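# Transfer 96-well plate from shaker S1 to nest N1

## Task

Carry the 96-well plate off plate shaker S1 and set it into plate nest N1. It must lie flat within the nest's locators, with well A1 (the plate's cut-off corner) at the nest corner labelled A1. It must stay there without the robot holding it. Then open the gripper and pull the arm away.

## Robot and tools

ROBOT. Two 7-joint xArm-style arms, left_arm and right_arm, each with a parallel two-finger gripper. Either arm may do the job, and the unused one can be parked out of the way. The URDF root of left_arm is at (+0.049, +0.292, 0) m, yawed slightly (quat_wxyz +0.998, 0, 0, +0.065). The root of right_arm is at (-0.040, -0.268, 0) m (quat_wxyz +0.999, 0, 0, -0.051).

FRAME. One scene frame is used for everything. Its origin is on the table top midway between the arms, +x points out over the table, +z points up, and left_arm sits on the +y side. The arm names do not describe which side of a camera image they appear on.

GRIPPER. Its fingers point along the gripper's +z axis and separate along its y axis. Fully open, the pads are 84 mm apart. The reported end_effector_position is the pinch point, roughly 2 cm behind the fingertips. When closing, the tips move about 10 mm further along +z. Grip the plate across its width, on the body above the flange. Never push a pad down over a base flange, because it can jam there even after opening. Well A1 is at the plate's cut-off corner.

execute_actions. Argument "actions" is a list holding zero or one item. Optional "pictures" (boolean) turns camera images on or off; they come by default.
- Empty list: no command, just returns the current state.
- Move: {"rows": [...], "steps": n}. There are 1 to 15 rows and steps is 1 to 15 (default 15). Each step lasts 1/30 s and uses one row, and the last row repeats if rows run out.
- Wait: {"steps": n} with no rows, n up to 300. It returns once n steps have passed since the previous result, and your reply time counts toward them.
A refused call sends nothing to the robot.

ROW LAYOUT. Each row is one list of 16 numbers, each in [-1, 1], covering both arms even if only one moves. Numbers 1-7 are left_arm joint offsets, number 8 is the left opening, numbers 9-15 are right_arm joint offsets, and number 16 is the right opening. Joint order: waist, shoulder, upper arm roll, elbow, forearm roll, wrist pitch, wrist roll.

JOINT NUMBERS. These are offsets, not poses, and are scaled so that 1.0 equals 2.036 rad. Every row is measured from the joint angles in the latest result that lists them, not from the previous row. Before any such result, and in a second or later call within one reply, they are measured from the arm's position when the action starts. All zeros therefore pulls the arm back to those reference angles; it is not a wait.

JOINT RANGES (rad): waist -6.283..6.283, shoulder -2.059..2.094, upper arm roll -6.283..6.283, elbow -0.192..3.927, forearm roll -6.283..6.283, wrist pitch -1.693..3.142, wrist roll -6.283..6.283. A request more than 0.010 rad beyond an end is refused. The true end may be up to 0.010 rad away from the listed one. A target beyond the true end is clipped there, and the result may then say "joint sent to its limit", possibly about an earlier action. If that line is missing, it does not prove the joint has room left.

OPENING. This is absolute, not an offset: +1 is fully open and -1 is closed. To hold something, keep commanding a value clearly below grip_measured; the lower it is, the harder the squeeze, up to about 24 N per pad. A fast close can hit harder. Sending back the grip_measured value still presses lightly on parts up to about 6 cm wide, and wider parts may slip.

MOTION LIMITS. Joint targets move at most 3.14 rad/s and take 0.16 s to reach that speed. All joints of an arm are slowed together, so from rest they arrive together. Each step, targets stay within 0.623 rad of the measured angles. If the gripper would end up more than 70 mm from where it is now, the targets are scaled back. Big moves therefore need several calls. Between calls the arms keep heading to the last target until they settle or a step is HELD.

RESULTS. The state line lists, per arm, the gripper position (m), quat_wxyz and linear/angular velocities in the scene frame. The printed position can be off, more so at long reach. Joint positions and Joint velocities give 7 joints (rad, rad/s) and then the pad gap (m, m/s; 0.084 when fully open). grip_measured is the measured opening on the command scale. HELD marks steps where your row was partly or wholly not sent. "joint command not followed" means the clearance check changed or blocked joint targets on some steps. Joint torques are whole drive outputs with offset and noise, and are not used to trigger faults. Load limits (N m): waist 46, shoulder 46, upper arm roll 27.6, elbow 27.6, forearm roll 27.6, wrist pitch 18.4, wrist roll 18.4, and a held load counts toward them. Reaching one causes a TORQUE FAULT: the arm backs that joint off slightly, holds for 10 s and drops the rest of the call. Holding loads heats the motors. MOTOR HOT appears from 65 °C, and at 80 °C the arm brakes until it cools (OVER-TEMPERATURE FAULT).

OTHER TOOLS. zoom_image: camera (cam_high, cam_low, cam_left_wrist, cam_right_wrist; each 504x504) and region [x0, y0, x1, y1] in pixels from the top-left corner, at most 504x504. It enlarges that camera's latest image. read_manual: optional section, only "licences"; it does not move the robot. finished_scene: scene = the current scene number. It cannot be undone, and the result reports success. Replying without a tool call ends the session.

AVOID. Do not drop the plate or knock anything off the table. Avoid arm-to-arm contact, slams and hard presses. Expect occasional tugs on held parts or pushes on loose items. Finish with the plate resting on its own, fingers opened and the arm withdrawn.

Each tool is called after "Call:" by a JSON object that holds its "fn" and its "kwargs", one argument or row to a line.

## Session

Call:
{"fn": "execute_actions", "kwargs": {
  "actions": []
}}

Scene clock: 0.00 s of 8400.00 s.
left_arm: end_effector_position=(+0.4754, +0.6816, +0.3218) grip_measured=+1.00 end_effector_quat_wxyz=(+0.009, +0.353, +0.840, +0.413) end_effector_velocity=(-0.000, +0.000, -0.000) end_effector_angular_velocity=(-0.000, -0.000, +0.000) | right_arm: end_effector_position=(+0.3567, -0.3096, +0.2483) grip_measured=+1.00 end_effector_quat_wxyz=(-0.001, +0.999, -0.052, -0.002) end_effector_velocity=(+0.000, +0.000, +0.000) end_effector_angular_velocity=(-0.000, -0.000, +0.001)
Joint positions: left_arm=[ 1.147 -0.126 -0.562  0.95   0.813  0.381 -2.317  0.084] | right_arm=[-0.001 -0.251 -0.003  0.914  0.002  1.169 -0.003  0.084]
Joint velocities: left_arm=[-0.  0.  0. -0. -0. -0. -0. -0.] | right_arm=[ 0.  0. -0.  0. -0. -0. -0.  0.]
Joint torques (N m, as the arm reports them, + toward a larger angle): no reading
Motor temperatures (°C, as the motors report them): left_arm=[27 31 32 30 27 31 34] | right_arm=[27 26 29 29 29 33 31]

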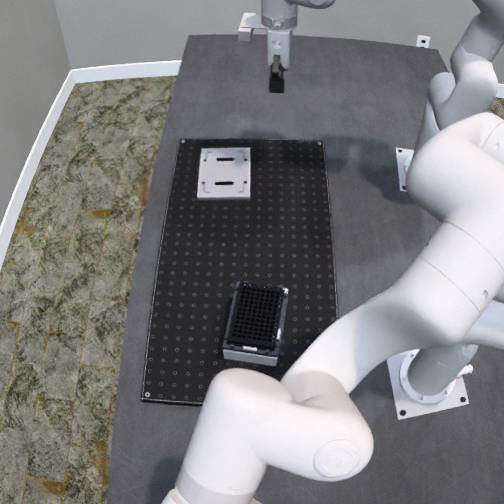

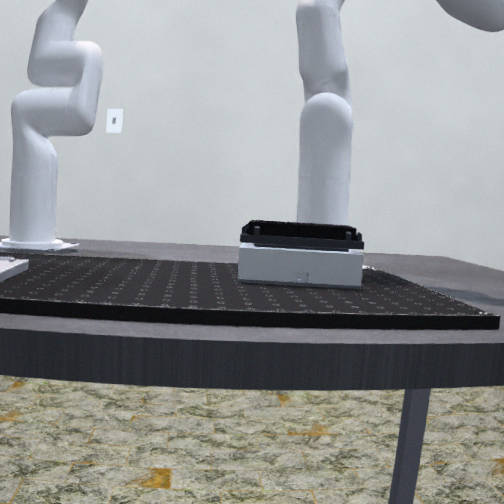

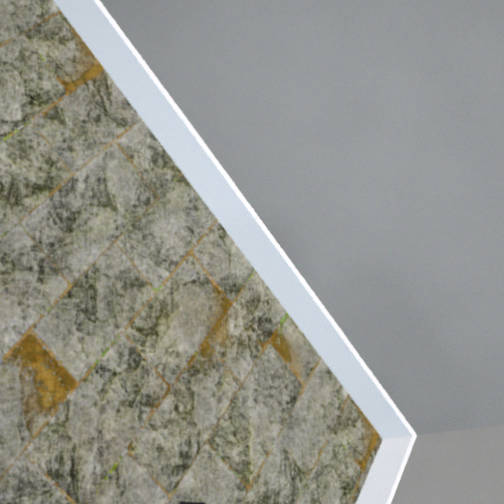

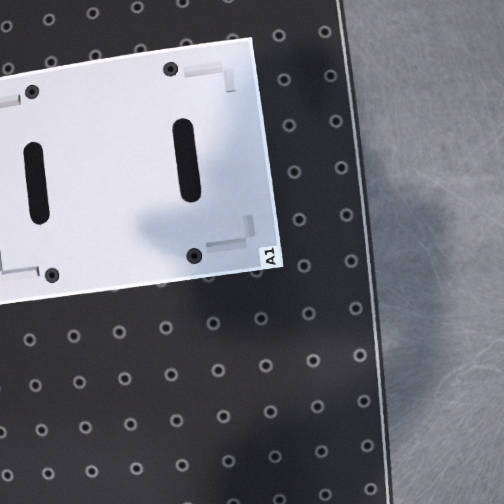

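Call:
{"fn": "zoom_image", "kwargs": {
  "camera": "cam_high",
  "region": [190, 260, 320, 390]
}}

Region (190, 260, 320, 390) of cam_high's 504x504 image, scaled by 3.877, with more detail than that image has.

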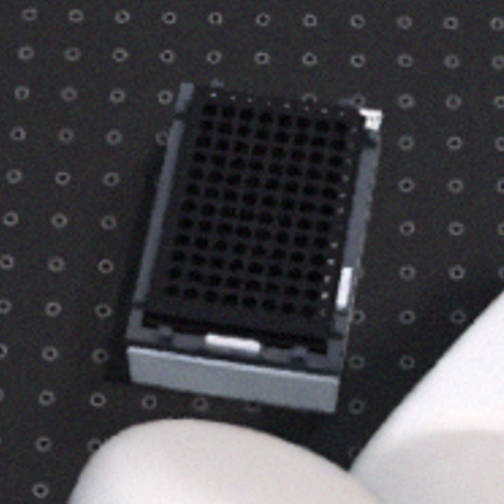

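Call:
{"fn": "execute_actions", "kwargs": {
  "actions": [
    {"rows": [[0,0,0,0,0,0,0,1, 0.447,0.384,0,0.443,0,0.057,-0.305,1]], "steps": 15}
  ],
  "pictures": false
}}

Call:
{"fn": "execute_actions", "kwargs": {
  "actions": [
    {"steps": 30}
  ]
}}

Scene clock: 4.93 s of 8400.00 s.
left_arm: end_effector_position=(+0.4754, +0.6816, +0.3218) grip_measured=+1.00 end_effector_quat_wxyz=(+0.009, +0.353, +0.840, +0.413) end_effector_velocity=(-0.000, +0.000, -0.000) end_effector_angular_velocity=(-0.000, -0.000, +0.001) | right_arm: end_effector_position=(+0.4406, -0.1203, +0.2416) grip_measured=+1.00 end_effector_quat_wxyz=(-0.001, +0.953, +0.303, -0.019) end_effector_velocity=(+0.087, +0.485, +0.008) end_effector_angular_velocity=(+0.042, -0.078, +1.392)
Joint positions: left_arm=[ 1.147 -0.126 -0.562  0.95   0.813  0.381 -2.317  0.084] | right_arm=[ 0.402  0.127 -0.002  1.317  0.002  1.228 -0.318  0.084]
Joint velocities: left_arm=[-0.     0.001  0.001  0.     0.    -0.     0.     0.   ] | right_arm=[ 0.871  0.683  0.     0.864 -0.     0.096 -0.521  0.   ]
Joint torques (N m, as the arm reports them, + toward a larger angle): left_arm=[ -0.8  -10.63   2.34  18.74  -0.78  -1.3   -0.09] | right_arm=[ -0.91 -22.52   0.48  21.92  -0.38  -1.41  -0.47]
Motor temperatures (°C, as the motors report them): left_arm=[27 31 32 32 27 31 34] | right_arm=[27 27 29 31 29 33 31]
Steps of this call (steps 1 to 90: nothing new was sent; then 1.43 s passed at rest; steps 91 to 105: all 15 steps of this action). Readings (joint positions):
91: left_arm=[1.147 -0.126 -0.562 0.950 0.813 0.381 -2.317] | right_arm=[-0.000 -0.251 -0.003 0.915 0.002 1.169 -0.004]
92: left_arm=[1.147 -0.126 -0.562 0.950 0.813 0.381 -2.317] | right_arm=[0.007 -0.244 -0.005 0.922 0.002 1.171 -0.012]
94: left_arm=[1.147 -0.126 -0.562 0.950 0.813 0.381 -2.317] | right_arm=[0.059 -0.192 -0.011 0.978 0.002 1.182 -0.067]
98: left_arm=[1.147 -0.126 -0.562 0.950 0.813 0.381 -2.317] | right_arm=[0.192 -0.058 -0.003 1.109 0.002 1.202 -0.181]
105: the state above

Scene clock: 5.93 s of 8400.00 s.
left_arm: end_effector_position=(+0.4754, +0.6816, +0.3218) grip_measured=+1.00 end_effector_quat_wxyz=(+0.009, +0.353, +0.840, +0.413) end_effector_velocity=(+0.000, -0.000, +0.000) end_effector_angular_velocity=(-0.000, -0.001, +0.000) | right_arm: end_effector_position=(+0.3908, +0.1783, +0.2201) grip_measured=+1.00 end_effector_quat_wxyz=(-0.000, +0.756, +0.654, +0.001) end_effector_velocity=(-0.014, +0.012, -0.006) end_effector_angular_velocity=(-0.001, +0.013, +0.030)
Joint positions: left_arm=[ 1.147 -0.126 -0.562  0.95   0.813  0.381 -2.317  0.084] | right_arm=[ 0.908  0.53  -0.004  1.816  0.002  1.285 -0.624  0.084]
Joint velocities: left_arm=[ 0.    -0.    -0.    -0.     0.    -0.    -0.001 -0.   ] | right_arm=[ 0.015  0.008  0.016 -0.001  0.001  0.    -0.001 -0.   ]
Joint torques (N m, as the arm reports them, + toward a larger angle): left_arm=[ -0.71 -10.74   2.38  19.01  -0.78  -1.3   -0.26] | right_arm=[ -1.92 -29.76  -0.82  23.2   -1.07  -1.6   -0.43]
Motor temperatures (°C, as the motors report them): left_arm=[27 31 32 32 27 31 34] | right_arm=[27 27 29 32 29 33 31]
Steps of this call (steps 1 to 30: the robot went on to your last target). Readings (joint positions):
1: left_arm=[1.147 -0.126 -0.562 0.950 0.813 0.381 -2.317] | right_arm=[0.431 0.149 -0.002 1.345 0.002 1.231 -0.336]
2: left_arm=[1.147 -0.126 -0.562 0.950 0.813 0.381 -2.317] | right_arm=[0.460 0.172 -0.002 1.374 0.002 1.234 -0.353]
4: left_arm=[1.147 -0.126 -0.562 0.950 0.813 0.381 -2.317] | right_arm=[0.516 0.217 -0.002 1.430 0.002 1.240 -0.387]
8: left_arm=[1.147 -0.126 -0.562 0.950 0.813 0.381 -2.317] | right_arm=[0.627 0.305 -0.002 1.539 0.002 1.253 -0.454]
30: the state above

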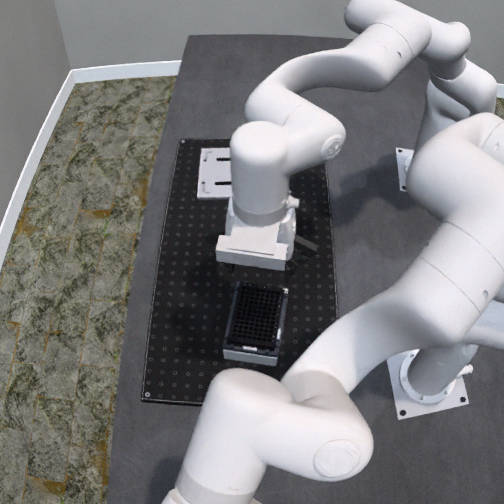

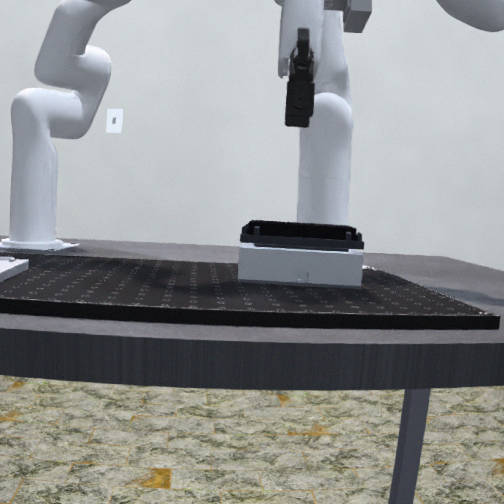

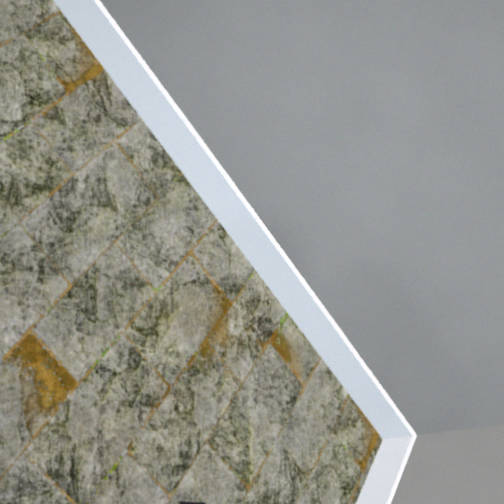

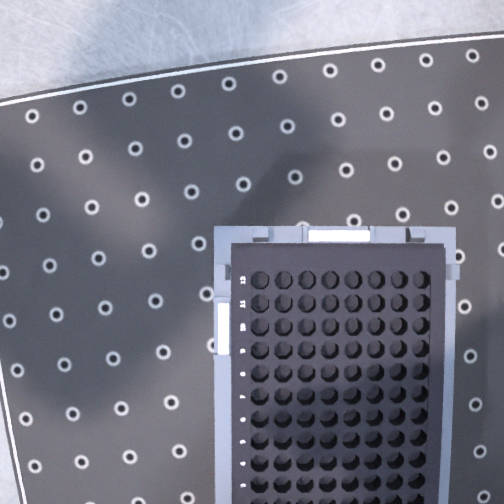

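Call:
{"fn": "execute_actions", "kwargs": {
  "actions": [
    {"rows": [[0,0,0,0,0,0,0,1, 0.002,0.0608,0,-0.0742,0,-0.1346,0.002,1]], "steps": 15}
  ],
  "pictures": false
}}

Call:
{"fn": "execute_actions", "kwargs": {
  "actions": [
    {"steps": 10}
  ]
}}

Scene clock: 8.00 s of 8400.00 s.
left_arm: end_effector_position=(+0.4754, +0.6816, +0.3218) grip_measured=+1.00 end_effector_quat_wxyz=(+0.009, +0.353, +0.840, +0.413) end_effector_velocity=(-0.000, +0.000, -0.000) end_effector_angular_velocity=(-0.000, +0.000, +0.000) | right_arm: end_effector_position=(+0.3949, +0.1858, +0.1025) grip_measured=+1.00 end_effector_quat_wxyz=(-0.000, +0.756, +0.654, +0.002) end_effector_velocity=(+0.023, +0.021, +0.050) end_effector_angular_velocity=(+0.092, -0.088, -0.005)
Joint positions: left_arm=[ 1.147 -0.126 -0.562  0.95   0.813  0.381 -2.317  0.084] | right_arm=[ 0.912  0.651 -0.004  1.668  0.002  1.013 -0.62   0.084]
Joint velocities: left_arm=[ 0.  0.  0. -0.  0.  0. -0. -0.] | right_arm=[-0.002 -0.051 -0.003  0.036  0.002 -0.039  0.     0.   ]
Joint torques (N m, as the arm reports them, + toward a larger angle): left_arm=[ -0.38 -10.54   2.05  18.91  -0.71  -1.21  -0.31] | right_arm=[ -1.89 -28.34  -0.16  19.7   -0.75  -1.59   0.01]
Motor temperatures (°C, as the motors report them): left_arm=[27 31 32 33 27 31 34] | right_arm=[27 27 29 33 29 33 31]
Steps of this call (steps 1 to 15: the robot went on to your last target; steps 16 to 47: nothing new was sent; steps 48 to 62: all 15 steps of this action). Readings (joint positions):
48: left_arm=[1.147 -0.126 -0.562 0.950 0.813 0.381 -2.317] | right_arm=[0.909 0.531 -0.003 1.816 0.002 1.284 -0.624]
49: left_arm=[1.147 -0.126 -0.562 0.950 0.813 0.381 -2.317] | right_arm=[0.909 0.533 -0.003 1.813 0.002 1.275 -0.624]
51: left_arm=[1.147 -0.126 -0.562 0.950 0.813 0.381 -2.317] | right_arm=[0.910 0.551 -0.003 1.788 0.002 1.217 -0.623]
55: left_arm=[1.147 -0.126 -0.562 0.950 0.813 0.381 -2.317] | right_arm=[0.911 0.626 -0.003 1.700 0.002 1.082 -0.621]
62: the state above

Scene clock: 8.33 s of 8400.00 s.
left_arm: end_effector_position=(+0.4754, +0.6816, +0.3218) grip_measured=+1.00 end_effector_quat_wxyz=(+0.009, +0.353, +0.840, +0.413) end_effector_velocity=(-0.000, +0.000, +0.000) end_effector_angular_velocity=(-0.000, -0.001, +0.002) | right_arm: end_effector_position=(+0.3942, +0.1852, +0.1005) grip_measured=+1.00 end_effector_quat_wxyz=(+0.000, +0.756, +0.654, +0.000) end_effector_velocity=(+0.001, +0.000, +0.000) end_effector_angular_velocity=(+0.001, -0.002, -0.000)
Joint positions: left_arm=[ 1.147 -0.126 -0.562  0.95   0.813  0.381 -2.317  0.084] | right_arm=[ 0.912  0.653 -0.004  1.665  0.002  1.011 -0.62   0.084]
Joint velocities: left_arm=[ 0.    -0.     0.001 -0.    -0.    -0.    -0.001  0.   ] | right_arm=[-0.    -0.    -0.     0.001 -0.    -0.001  0.     0.   ]
Joint torques (N m, as the arm reports them, + toward a larger angle): left_arm=[ -0.51 -10.99   2.26  19.11  -0.85  -1.18  -0.25] | right_arm=[ -1.4  -31.78  -0.69  22.16  -0.67  -1.73  -0.23]
Motor temperatures (°C, as the motors report them): left_arm=[27 31 32 33 27 31 34] | right_arm=[27 27 29 33 29 33 31]
Steps of this call (steps 1 to 10: the robot went on to your last target). Readings (joint positions):
1: left_arm=[1.147 -0.126 -0.562 0.950 0.813 0.381 -2.317] | right_arm=[0.912 0.650 -0.004 1.669 0.002 1.012 -0.620]
2: left_arm=[1.147 -0.126 -0.562 0.950 0.813 0.381 -2.317] | right_arm=[0.912 0.650 -0.004 1.668 0.002 1.011 -0.620]
4: left_arm=[1.147 -0.126 -0.562 0.950 0.813 0.381 -2.317] | right_arm=[0.912 0.651 -0.004 1.667 0.002 1.011 -0.620]
8: left_arm=[1.147 -0.126 -0.562 0.950 0.813 0.381 -2.317] | right_arm=[0.912 0.653 -0.004 1.665 0.002 1.011 -0.620]
10: the state above

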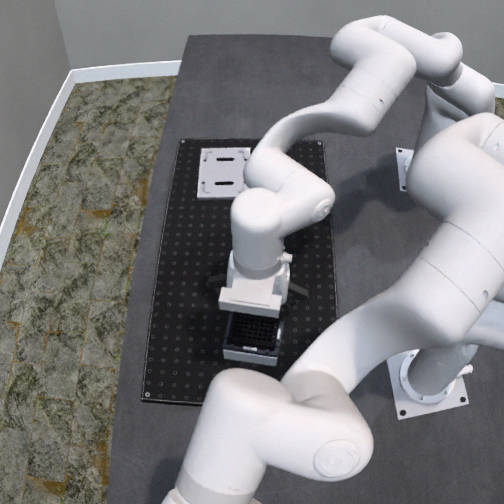

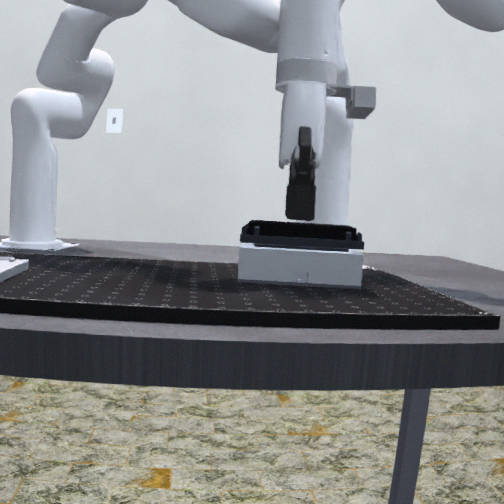

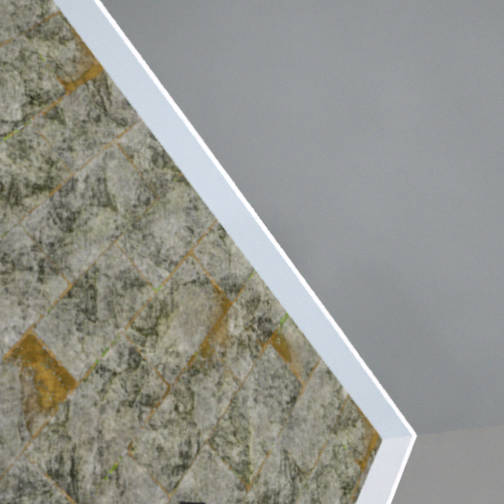

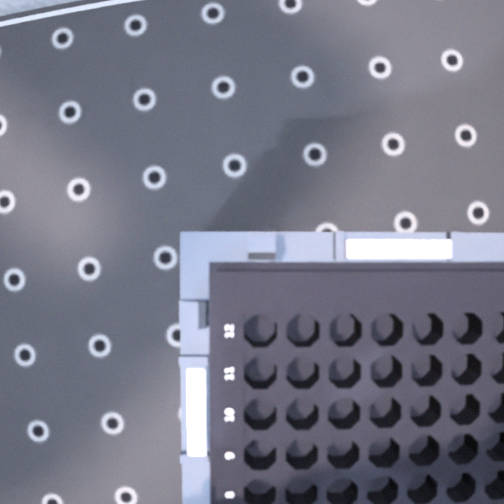

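Call:
{"fn": "zoom_image", "kwargs": {
  "camera": "cam_low",
  "region": [230, 180, 370, 260]
}}

Region (230, 180, 370, 260) of cam_low's 504x504 image, scaled by 3.600, with more detail than that image has; it fills the top 288 rows of this view, and the rest is white.

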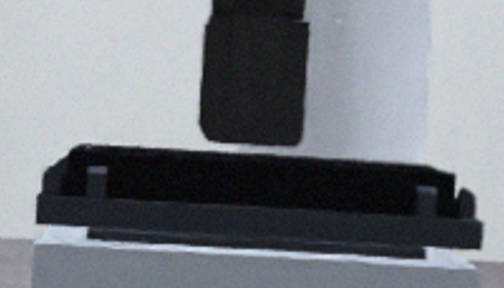

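Call:
{"fn": "execute_actions", "kwargs": {
  "actions": [
    {"rows": [[0,0,0,0,0,0,0,1, 0,0.0070,0,-0.0046,0,-0.0116,0,1]], "steps": 10}
  ],
  "pictures": false
}}

Call:
{"fn": "execute_actions", "kwargs": {
  "actions": [
    {"rows": [[0,0,0,0,0,0,0,1, 0,0,0,0,0,0,0,0.2]], "steps": 15}
  ]
}}

Scene clock: 10.20 s of 8400.00 s.
left_arm: end_effector_position=(+0.4754, +0.6816, +0.3218) grip_measured=+1.00 end_effector_quat_wxyz=(+0.009, +0.353, +0.840, +0.413) end_effector_velocity=(+0.000, -0.000, -0.001) end_effector_angular_velocity=(-0.002, +0.000, -0.000) | right_arm: end_effector_position=(+0.3944, +0.1846, +0.0892) grip_measured=+1.00 end_effector_quat_wxyz=(+0.000, +0.757, +0.654, -0.000) end_effector_velocity=(+0.000, +0.003, +0.004) end_effector_angular_velocity=(+0.008, -0.005, +0.002)
Joint positions: left_arm=[ 1.147 -0.126 -0.562  0.95   0.813  0.381 -2.317  0.084] | right_arm=[ 0.912  0.668 -0.004  1.655  0.002  0.988 -0.62   0.084]
Joint velocities: left_arm=[-0.     0.002 -0.     0.     0.     0.    -0.001  0.   ] | right_arm=[ 0.001 -0.004  0.002  0.002  0.001 -0.003 -0.     0.   ]
Joint torques (N m, as the arm reports them, + toward a larger angle): left_arm=[ -0.5  -10.76   2.22  19.14  -0.95  -1.39  -0.24] | right_arm=[  0.07 -31.39  -0.02  21.76   0.1   -1.66  -0.37]
Motor temperatures (°C, as the motors report them): left_arm=[27 31 32 33 27 31 34] | right_arm=[27 28 29 33 29 33 31]
Steps of this call (steps 1 to 15: the robot went on to your last target; steps 16 to 46: nothing new was sent; steps 47 to 56: all 10 steps of this action). Readings (joint positions):
47: left_arm=[1.147 -0.126 -0.562 0.950 0.813 0.381 -2.317] | right_arm=[0.912 0.654 -0.004 1.665 0.002 1.010 -0.620]
48: left_arm=[1.147 -0.126 -0.562 0.950 0.813 0.381 -2.317] | right_arm=[0.912 0.655 -0.004 1.664 0.002 1.005 -0.620]
50: left_arm=[1.147 -0.126 -0.562 0.950 0.813 0.381 -2.317] | right_arm=[0.912 0.663 -0.004 1.659 0.002 0.994 -0.620]
54: left_arm=[1.147 -0.126 -0.562 0.950 0.813 0.381 -2.317] | right_arm=[0.912 0.668 -0.004 1.655 0.002 0.988 -0.620]
56: the state above

Scene clock: 10.70 s of 8400.00 s.
left_arm: end_effector_position=(+0.4754, +0.6816, +0.3218) grip_measured=+1.00 end_effector_quat_wxyz=(+0.009, +0.353, +0.840, +0.413) end_effector_velocity=(+0.000, -0.000, +0.001) end_effector_angular_velocity=(+0.001, -0.001, +0.000) | right_arm: end_effector_position=(+0.3949, +0.1845, +0.0896) grip_measured=+0.93 end_effector_quat_wxyz=(+0.001, +0.757, +0.654, +0.001) end_effector_velocity=(-0.001, +0.000, -0.000) end_effector_angular_velocity=(-0.001, +0.001, +0.001)
Joint positions: left_arm=[ 1.147 -0.126 -0.562  0.95   0.813  0.381 -2.317  0.084] | right_arm=[ 0.911  0.667 -0.005  1.656  0.002  0.988 -0.62   0.081]
Joint velocities: left_arm=[ 0.    -0.002 -0.    -0.     0.    -0.    -0.001  0.   ] | right_arm=[ 0.001  0.     0.    -0.001 -0.     0.    -0.     0.   ]
Joint torques (N m, as the arm reports them, + toward a larger angle): left_arm=[ -0.56 -10.26   2.06  19.12  -1.01  -1.42  -0.07] | right_arm=[  1.95 -30.29   1.69  19.16   0.55  -1.06  -0.31]
Motor temperatures (°C, as the motors report them): left_arm=[27 32 32 34 27 31 34] | right_arm=[27 28 29 33 29 33 31]
Steps of this call (steps 1 to 15: all 15 steps of this action). Readings (joint positions):
1: left_arm=[1.147 -0.126 -0.562 0.950 0.813 0.381 -2.317] | right_arm=[0.912 0.667 -0.005 1.656 0.002 0.987 -0.620]
2: left_arm=[1.147 -0.126 -0.562 0.950 0.813 0.381 -2.317] | right_arm=[0.911 0.667 -0.005 1.656 0.002 0.988 -0.620]
4: left_arm=[1.147 -0.126 -0.562 0.950 0.813 0.381 -2.317] | right_arm=[0.911 0.667 -0.005 1.656 0.002 0.987 -0.620]
8: left_arm=[1.147 -0.126 -0.562 0.950 0.813 0.381 -2.317] | right_arm=[0.911 0.667 -0.005 1.656 0.002 0.987 -0.620]
15: the state above

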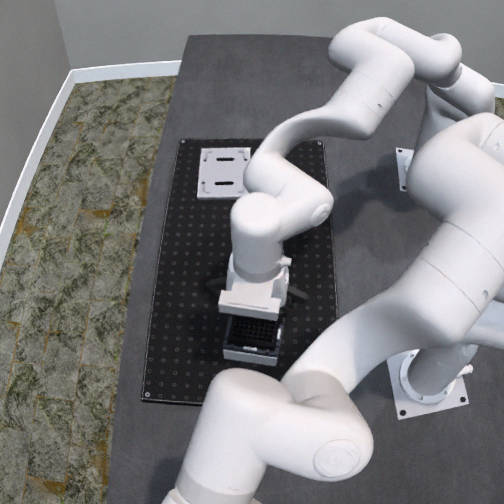

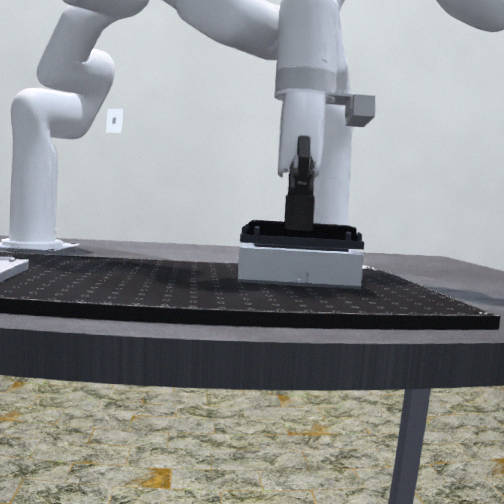

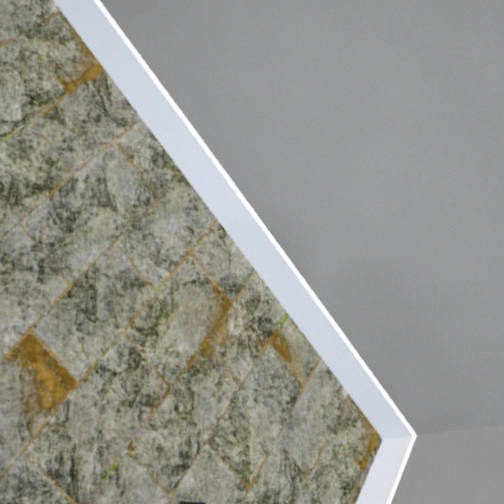

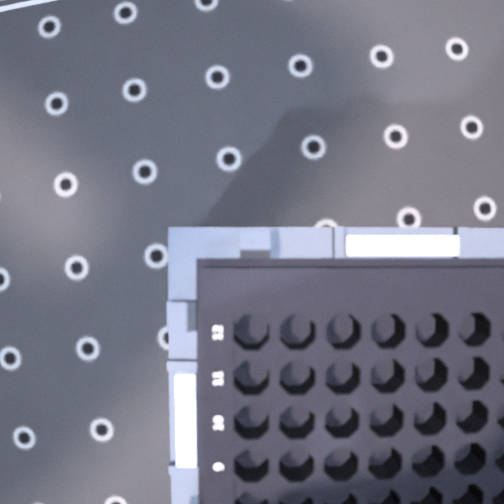

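Call:
{"fn": "execute_actions", "kwargs": {
  "actions": [
    {"rows": [[0,0,0,0,0,0,0,1, 0,-0.0368,0,0.0413,0,0.0786,0,-1]], "steps": 15}
  ]
}}

Scene clock: 11.60 s of 8400.00 s.
left_arm: end_effector_position=(+0.4754, +0.6816, +0.3218) grip_measured=+1.00 end_effector_quat_wxyz=(+0.009, +0.353, +0.840, +0.413) end_effector_velocity=(-0.000, +0.000, +0.000) end_effector_angular_velocity=(+0.001, +0.001, +0.000) | right_arm: end_effector_position=(+0.3932, +0.1834, +0.1555) grip_measured=+0.92 end_effector_quat_wxyz=(+0.001, +0.757, +0.654, -0.004) end_effector_velocity=(+0.010, +0.007, +0.022) end_effector_angular_velocity=(+0.033, -0.036, -0.003)
Joint positions: left_arm=[ 1.147 -0.126 -0.562  0.95   0.813  0.381 -2.317  0.084] | right_arm=[ 0.912  0.596 -0.004  1.736  0.002  1.148 -0.62   0.081]
Joint velocities: left_arm=[-0.    -0.001  0.    -0.    -0.     0.001  0.001 -0.   ] | right_arm=[-0.001 -0.016 -0.003  0.027 -0.001 -0.005 -0.     0.   ]
Joint torques (N m, as the arm reports them, + toward a larger angle): left_arm=[ -0.32 -10.42   2.28  18.97  -0.92  -1.22  -0.03] | right_arm=[ -1.24 -31.79  -0.8   23.74  -0.29  -2.01  -0.31]
Motor temperatures (°C, as the motors report them): left_arm=[27 32 32 34 27 31 34] | right_arm=[27 28 29 34 29 33 31]
Steps of this call (steps 1 to 12: the robot went on to your last target; steps 13 to 27: all 15 steps of this action). Readings (joint positions):
13: left_arm=[1.147 -0.126 -0.562 0.950 0.813 0.381 -2.317] | right_arm=[0.911 0.667 -0.004 1.656 0.002 0.989 -0.620]
14: left_arm=[1.147 -0.126 -0.562 0.950 0.813 0.381 -2.317] | right_arm=[0.911 0.665 -0.005 1.659 0.002 0.997 -0.620]
16: left_arm=[1.147 -0.126 -0.562 0.950 0.813 0.381 -2.317] | right_arm=[0.911 0.647 -0.005 1.683 0.001 1.053 -0.620]
20: left_arm=[1.147 -0.126 -0.562 0.950 0.813 0.381 -2.317] | right_arm=[0.913 0.588 -0.001 1.742 0.003 1.136 -0.620]
27: the state above

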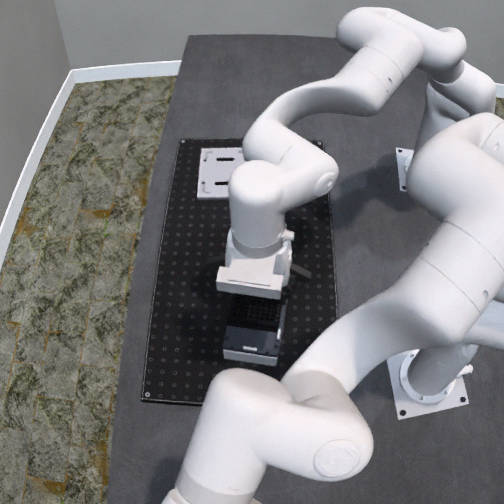

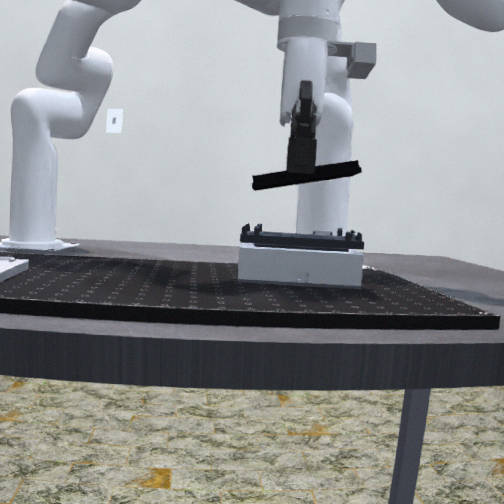

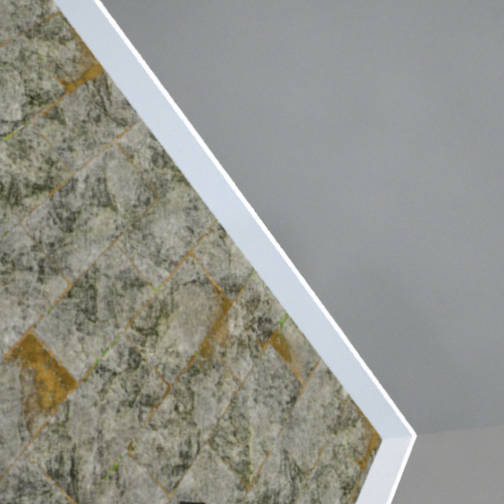

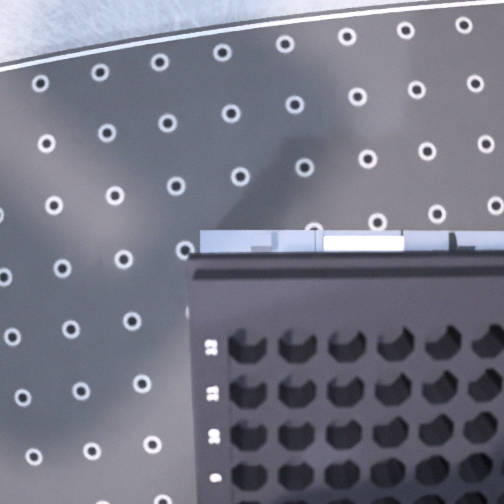

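Call:
{"fn": "execute_actions", "kwargs": {
  "actions": [
    {"rows": [[0,0,0,0,0,0,0,1, -0.3485,-0.1554,0,-0.2895,0,-0.1381,-0.4263,-1]], "steps": 15}
  ],
  "pictures": false
}}

Call:
{"fn": "execute_actions", "kwargs": {
  "actions": [
    {"steps": 25}
  ]
}}

Scene clock: 13.20 s of 8400.00 s.
left_arm: end_effector_position=(+0.4754, +0.6816, +0.3218) grip_measured=+1.00 end_effector_quat_wxyz=(+0.009, +0.353, +0.840, +0.413) end_effector_velocity=(-0.000, +0.001, -0.001) end_effector_angular_velocity=(-0.001, -0.000, +0.001) | right_arm: end_effector_position=(+0.4796, -0.0136, +0.1416) grip_measured=+0.92 end_effector_quat_wxyz=(+0.000, +0.743, +0.669, +0.000) end_effector_velocity=(+0.094, -0.464, -0.043) end_effector_angular_velocity=(+0.003, +0.002, +0.257)
Joint positions: left_arm=[ 1.147 -0.126 -0.562  0.95   0.813  0.381 -2.317  0.084] | right_arm=[ 0.563  0.436 -0.006  1.443  0.002  1.007 -1.011  0.081]
Joint velocities: left_arm=[ 0.     0.001  0.001 -0.    -0.    -0.    -0.    -0.   ] | right_arm=[-0.798 -0.346  0.006 -0.654 -0.    -0.308 -1.05   0.   ]
Joint torques (N m, as the arm reports them, + toward a larger angle): left_arm=[ -0.53 -10.76   2.09  18.91  -0.77  -1.32  -0.15] | right_arm=[ -1.96 -29.2   -0.39  21.81  -0.44  -1.72  -0.51]
Motor temperatures (°C, as the motors report them): left_arm=[27 32 32 34 27 31 34] | right_arm=[27 28 29 34 29 33 31]
Steps of this call (steps 1 to 15: the robot went on to your last target; steps 16 to 33: nothing new was sent; steps 34 to 48: all 15 steps of this action). Readings (joint positions):
34: left_arm=[1.147 -0.126 -0.562 0.950 0.813 0.381 -2.317] | right_arm=[0.911 0.592 -0.004 1.739 0.002 1.147 -0.621]
35: left_arm=[1.147 -0.126 -0.562 0.950 0.813 0.381 -2.317] | right_arm=[0.905 0.588 -0.002 1.732 0.002 1.143 -0.629]
37: left_arm=[1.147 -0.126 -0.562 0.950 0.813 0.381 -2.317] | right_arm=[0.862 0.564 0.007 1.685 0.003 1.121 -0.678]
41: left_arm=[1.147 -0.126 -0.562 0.950 0.813 0.381 -2.317] | right_arm=[0.748 0.515 -0.006 1.594 0.002 1.078 -0.786]
48: the state above

Scene clock: 14.03 s of 8400.00 s.
left_arm: end_effector_position=(+0.4754, +0.6816, +0.3218) grip_measured=+1.00 end_effector_quat_wxyz=(+0.009, +0.353, +0.840, +0.413) end_effector_velocity=(+0.000, -0.000, +0.000) end_effector_angular_velocity=(+0.000, -0.001, -0.000) | right_arm: end_effector_position=(+0.4761, -0.2125, +0.1201) grip_measured=+0.92 end_effector_quat_wxyz=(-0.001, +0.700, +0.714, +0.001) end_effector_velocity=(-0.002, +0.007, -0.001) end_effector_angular_velocity=(+0.002, +0.002, +0.016)
Joint positions: left_arm=[ 1.147 -0.126 -0.562  0.95   0.813  0.381 -2.317  0.084] | right_arm=[ 0.206  0.28   0.002  1.147  0.004  0.867 -1.487  0.081]
Joint velocities: left_arm=[-0.    -0.001  0.    -0.    -0.    -0.    -0.     0.   ] | right_arm=[ 0.006 -0.001  0.008 -0.003 -0.    -0.    -0.002 -0.   ]
Joint torques (N m, as the arm reports them, + toward a larger angle): left_arm=[ -0.84 -10.47   2.18  19.19  -0.65  -1.34  -0.23] | right_arm=[ -9.97 -24.63  -8.62  21.64  -2.78  -1.38  -0.05]
Motor temperatures (°C, as the motors report them): left_arm=[27 32 32 34 27 31 34] | right_arm=[27 29 30 34 29 33 31]
Steps of this call (steps 1 to 25: the robot went on to your last target). Readings (joint positions):
1: left_arm=[1.147 -0.126 -0.562 0.950 0.813 0.381 -2.317] | right_arm=[0.536 0.424 -0.006 1.421 0.002 0.997 -1.047]
2: left_arm=[1.147 -0.126 -0.562 0.950 0.813 0.381 -2.317] | right_arm=[0.509 0.412 -0.005 1.399 0.002 0.986 -1.082]
4: left_arm=[1.147 -0.126 -0.562 0.950 0.813 0.381 -2.317] | right_arm=[0.455 0.389 -0.005 1.355 0.002 0.965 -1.153]
8: left_arm=[1.147 -0.126 -0.562 0.950 0.813 0.381 -2.317] | right_arm=[0.345 0.341 -0.005 1.265 0.002 0.923 -1.298]
25: the state above

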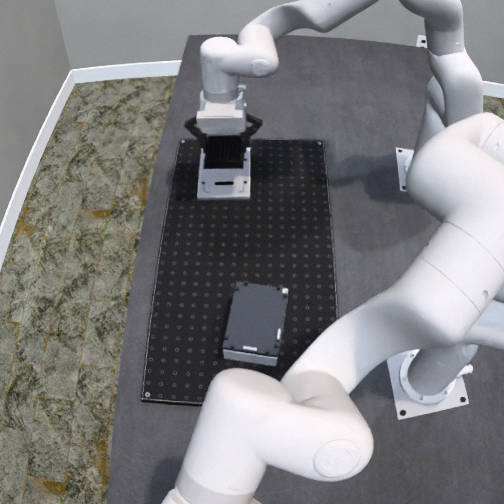

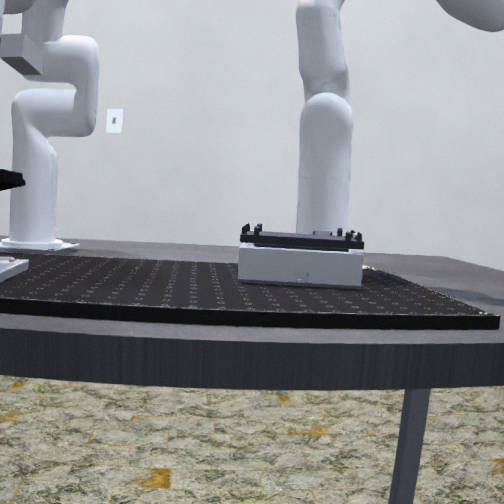

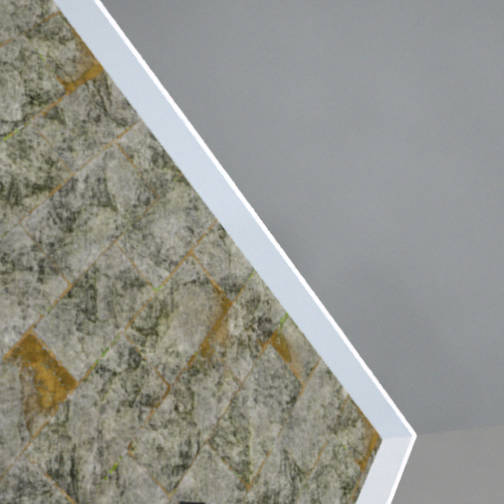

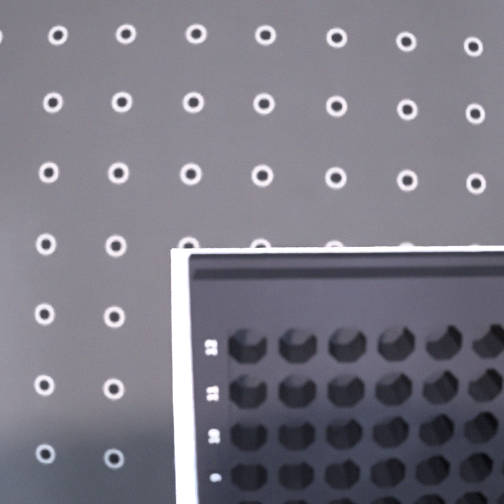

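Call:
{"fn": "execute_actions", "kwargs": {
  "actions": [
    {"rows": [[0,0,0,0,0,0,0,1, -0.0302,0,0,0,0,0,-0.029,-1]], "steps": 15}
  ]
}}

Scene clock: 15.93 s of 8400.00 s.
left_arm: end_effector_position=(+0.4754, +0.6816, +0.3218) grip_measured=+1.00 end_effector_quat_wxyz=(+0.009, +0.353, +0.840, +0.413) end_effector_velocity=(+0.001, -0.001, +0.000) end_effector_angular_velocity=(+0.001, +0.000, -0.002) | right_arm: end_effector_position=(+0.4785, -0.2435, +0.1201) grip_measured=+0.92 end_effector_quat_wxyz=(-0.001, +0.700, +0.714, +0.001) end_effector_velocity=(+0.001, -0.012, +0.000) end_effector_angular_velocity=(-0.003, -0.001, -0.021)
Joint positions: left_arm=[ 1.147 -0.126 -0.562  0.95   0.813  0.381 -2.317  0.084] | right_arm=[ 0.145  0.28   0.003  1.147  0.004  0.867 -1.546  0.081]
Joint velocities: left_arm=[ 0.    -0.001 -0.002  0.     0.     0.     0.    -0.   ] | right_arm=[-0.009 -0.    -0.013  0.     0.    -0.    -0.001 -0.   ]
Joint torques (N m, as the arm reports them, + toward a larger angle): left_arm=[ -0.97 -10.81   2.44  19.09  -0.71  -1.28  -0.36] | right_arm=[ -1.3  -24.36  -0.16  21.44  -0.39  -1.54  -0.37]
Motor temperatures (°C, as the motors report them): left_arm=[27 32 32 35 27 31 34] | right_arm=[27 29 30 35 29 33 31]
Steps of this call (steps 1 to 30: the robot went on to your last target; steps 31 to 42: nothing new was sent; steps 43 to 57: all 15 steps of this action). Readings (joint positions):
43: left_arm=[1.147 -0.126 -0.562 0.950 0.813 0.381 -2.317] | right_arm=[0.202 0.279 -0.004 1.147 0.002 0.867 -1.488]
44: left_arm=[1.147 -0.126 -0.562 0.950 0.813 0.381 -2.317] | right_arm=[0.195 0.279 -0.001 1.147 0.002 0.867 -1.497]
46: left_arm=[1.147 -0.126 -0.562 0.950 0.813 0.381 -2.317] | right_arm=[0.167 0.280 0.004 1.147 0.003 0.867 -1.526]
50: left_arm=[1.147 -0.126 -0.562 0.950 0.813 0.381 -2.317] | right_arm=[0.144 0.280 -0.003 1.147 0.003 0.867 -1.544]
57: the state above

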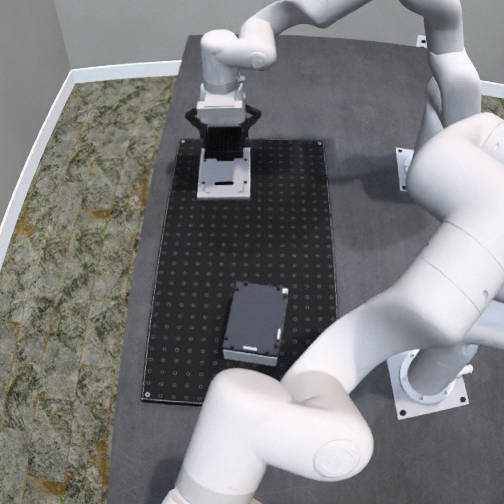

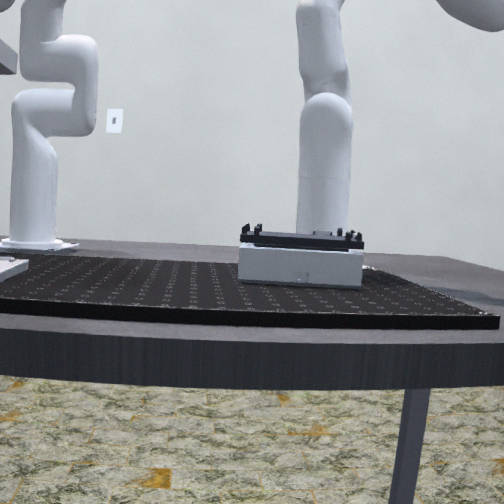

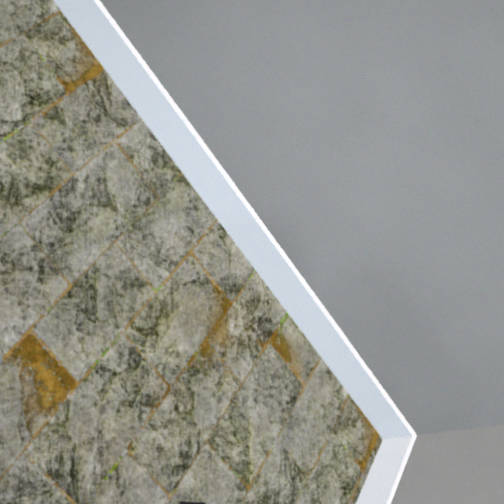

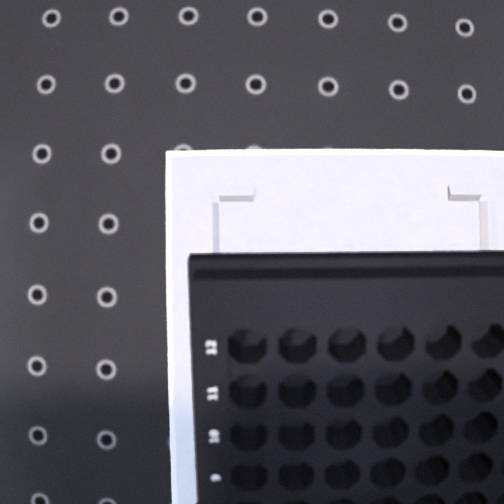

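Call:
{"fn": "execute_actions", "kwargs": {
  "actions": [
    {"rows": [[0,0,0,0,0,0,0,1, 0.021,0.0448,0,-0.0156,0,-0.0604,0.0213,-1]], "steps": 15}
  ],
  "pictures": false
}}

Call:
{"fn": "execute_actions", "kwargs": {
  "actions": [
    {"steps": 8}
  ]
}}

Scene clock: 20.03 s of 8400.00 s.
left_arm: end_effector_position=(+0.4754, +0.6816, +0.3218) grip_measured=+1.00 end_effector_quat_wxyz=(+0.009, +0.353, +0.840, +0.413) end_effector_velocity=(-0.000, +0.000, +0.000) end_effector_angular_velocity=(+0.001, +0.000, +0.000) | right_arm: end_effector_position=(+0.4795, -0.2222, +0.0714) grip_measured=+0.92 end_effector_quat_wxyz=(-0.000, +0.701, +0.713, +0.002) end_effector_velocity=(-0.011, +0.009, -0.013) end_effector_angular_velocity=(+0.001, +0.030, +0.017)
Joint positions: left_arm=[ 1.147 -0.126 -0.562  0.95   0.813  0.381 -2.317  0.084] | right_arm=[ 0.187  0.369  0.002  1.117  0.004  0.744 -1.503  0.081]
Joint velocities: left_arm=[ 0.    -0.001  0.     0.     0.     0.     0.001 -0.   ] | right_arm=[ 0.006  0.012  0.012 -0.016 -0.001  0.001  0.001 -0.   ]
Joint torques (N m, as the arm reports them, + toward a larger angle): left_arm=[ -0.49 -10.6    2.19  19.24  -0.74  -1.27  -0.22] | right_arm=[ -1.65 -25.01  -0.24  20.31  -0.17  -1.32   0.  ]
Motor temperatures (°C, as the motors report them): left_arm=[27 32 32 35 27 31 34] | right_arm=[27 29 30 35 29 33 31]
Steps of this call (steps 1 to 15: the robot went on to your last target; steps 16 to 90: nothing new was sent; then 0.60 s passed at rest; steps 91 to 105: all 15 steps of this action). Readings (joint positions):
91: left_arm=[1.147 -0.126 -0.562 0.950 0.813 0.381 -2.317] | right_arm=[0.145 0.280 0.002 1.147 0.004 0.866 -1.546]
92: left_arm=[1.147 -0.126 -0.562 0.950 0.813 0.381 -2.317] | right_arm=[0.147 0.284 0.001 1.146 0.004 0.858 -1.543]
94: left_arm=[1.147 -0.126 -0.562 0.950 0.813 0.381 -2.317] | right_arm=[0.163 0.318 -0.001 1.138 0.004 0.805 -1.525]
98: left_arm=[1.147 -0.126 -0.562 0.950 0.813 0.381 -2.317] | right_arm=[0.188 0.374 0.008 1.110 0.004 0.753 -1.505]
105: the state above

Scene clock: 20.30 s of 8400.00 s.
left_arm: end_effector_position=(+0.4754, +0.6816, +0.3218) grip_measured=+1.00 end_effector_quat_wxyz=(+0.009, +0.353, +0.840, +0.413) end_effector_velocity=(-0.000, +0.000, -0.001) end_effector_angular_velocity=(-0.001, +0.001, +0.001) | right_arm: end_effector_position=(+0.4786, -0.2214, +0.0703) grip_measured=+0.92 end_effector_quat_wxyz=(-0.001, +0.701, +0.713, +0.001) end_effector_velocity=(-0.000, -0.001, -0.001) end_effector_angular_velocity=(-0.000, +0.001, -0.001)
Joint positions: left_arm=[ 1.147 -0.126 -0.562  0.95   0.813  0.381 -2.317  0.084] | right_arm=[ 0.188  0.371  0.003  1.115  0.004  0.744 -1.503  0.081]
Joint velocities: left_arm=[-0.     0.001  0.001 -0.     0.     0.    -0.    -0.   ] | right_arm=[-0.001  0.001 -0.001 -0.     0.    -0.    -0.    -0.   ]
Joint torques (N m, as the arm reports them, + toward a larger angle): left_arm=[ -0.58 -10.45   2.24  19.02  -0.87  -1.34  -0.2 ] | right_arm=[ -0.77 -25.66  -0.44  20.27  -0.23  -1.45  -0.56]
Motor temperatures (°C, as the motors report them): left_arm=[27 32 32 35 27 31 34] | right_arm=[27 29 30 35 29 33 31]
Steps of this call (steps 1 to 8: the robot went on to your last target). Readings (joint positions):
1: left_arm=[1.147 -0.126 -0.562 0.950 0.813 0.381 -2.317] | right_arm=[0.187 0.370 0.002 1.116 0.004 0.744 -1.503]
2: left_arm=[1.147 -0.126 -0.562 0.950 0.813 0.381 -2.317] | right_arm=[0.187 0.370 0.003 1.116 0.004 0.744 -1.503]
4: left_arm=[1.147 -0.126 -0.562 0.950 0.813 0.381 -2.317] | right_arm=[0.188 0.371 0.003 1.115 0.004 0.744 -1.503]
8: the state above

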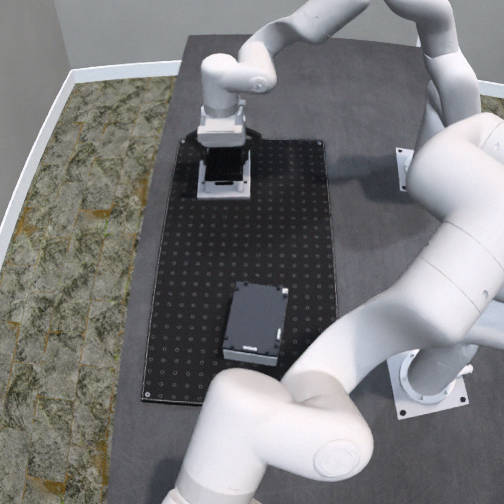

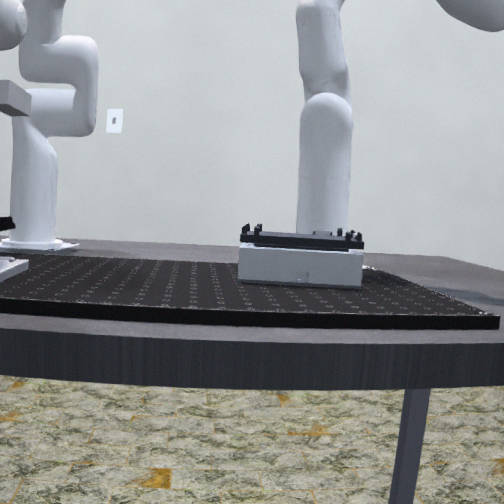

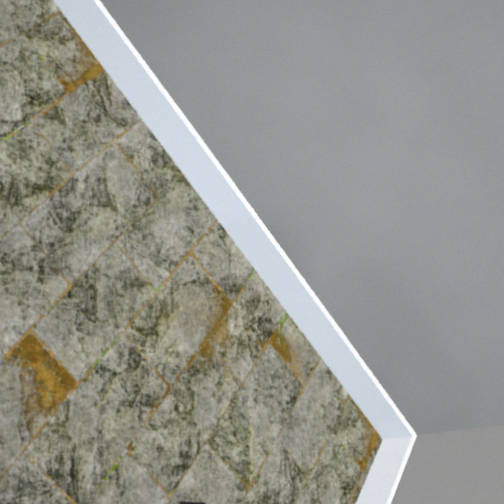

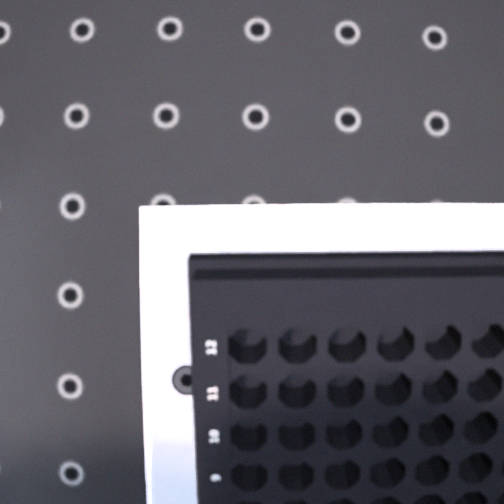

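Call:
{"fn": "execute_actions", "kwargs": {
  "actions": [
    {"rows": [[0,0,0,0,0,0,0,1, -0.001,0.0022,0,-0.0004,0,-0.0026,-0.001,-1],[0,0,0,0,0,0,0,1, -0.001,0.0043,0,-0.0009,0,-0.0052,-0.001,-1],[0,0,0,0,0,0,0,1, -0.001,0.0065,0,-0.0013,0,-0.0078,-0.001,-1],[0,0,0,0,0,0,0,1, -0.001,0.0086,0,-0.0018,0,-0.0104,-0.001,-1],[0,0,0,0,0,0,0,1, -0.001,0.0108,0,-0.0022,0,-0.013,-0.001,-1],[0,0,0,0,0,0,0,1, -0.001,0.013,0,-0.0026,0,-0.0155,-0.001,-1],[0,0,0,0,0,0,0,1, -0.001,0.0151,0,-0.0031,0,-0.0181,-0.001,-1],[0,0,0,0,0,0,0,1, -0.001,0.0173,0,-0.0035,0,-0.0207,-0.001,-1],[0,0,0,0,0,0,0,1, -0.001,0.0194,0,-0.004,0,-0.0233,-0.001,-1],[0,0,0,0,0,0,0,1, -0.001,0.0216,0,-0.0044,0,-0.0259,-0.001,-1]], "steps": 15}
  ]
}}

Scene clock: 21.77 s of 8400.00 s.
left_arm: end_effector_position=(+0.4754, +0.6816, +0.3218) grip_measured=+1.00 end_effector_quat_wxyz=(+0.009, +0.353, +0.840, +0.413) end_effector_velocity=(+0.000, -0.000, +0.001) end_effector_angular_velocity=(+0.001, -0.000, -0.000) | right_arm: end_effector_position=(+0.4795, -0.2216, +0.0493) grip_measured=+0.93 end_effector_quat_wxyz=(-0.001, +0.700, +0.714, +0.002) end_effector_velocity=(+0.000, -0.004, -0.005) end_effector_angular_velocity=(-0.000, -0.002, -0.010)
Joint positions: left_arm=[ 1.147 -0.126 -0.562  0.95   0.813  0.381 -2.317  0.084] | right_arm=[ 0.186  0.413  0.004  1.108  0.004  0.692 -1.505  0.081]
Joint velocities: left_arm=[-0.    -0.001  0.    -0.    -0.    -0.     0.    -0.   ] | right_arm=[-0.004  0.008 -0.004 -0.004  0.002 -0.015  0.001  0.   ]
Joint torques (N m, as the arm reports them, + toward a larger angle): left_arm=[ -0.69 -10.6    2.22  19.02  -1.06  -1.29  -0.14] | right_arm=[ -3.19 -23.33  -1.74  15.65  -0.43  -0.7   -0.18]
Motor temperatures (°C, as the motors report them): left_arm=[27 32 32 36 27 31 34] | right_arm=[27 29 30 36 29 33 31]
Steps of this call (steps 1 to 15: the robot went on to your last target; steps 16 to 29: nothing new was sent; steps 30 to 44: all 15 steps of this action). Readings (joint positions):
30: left_arm=[1.147 -0.126 -0.562 0.950 0.813 0.381 -2.317] | right_arm=[0.188 0.371 0.003 1.115 0.004 0.744 -1.503]
31: left_arm=[1.147 -0.126 -0.562 0.950 0.813 0.381 -2.317] | right_arm=[0.187 0.372 0.003 1.115 0.004 0.742 -1.503]
33: left_arm=[1.147 -0.126 -0.562 0.950 0.813 0.381 -2.317] | right_arm=[0.186 0.377 0.003 1.115 0.004 0.735 -1.504]
37: left_arm=[1.147 -0.126 -0.562 0.950 0.813 0.381 -2.317] | right_arm=[0.186 0.394 0.003 1.111 0.003 0.716 -1.505]
44: the state above

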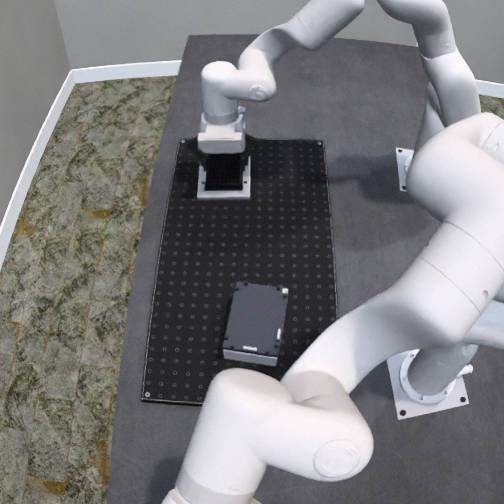

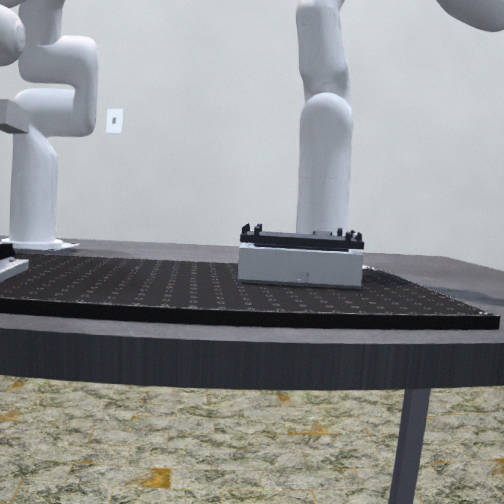

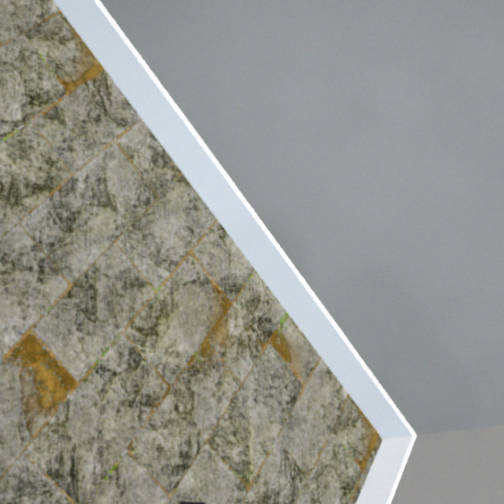

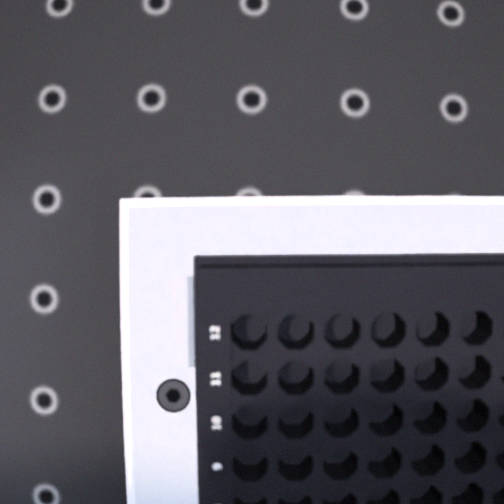

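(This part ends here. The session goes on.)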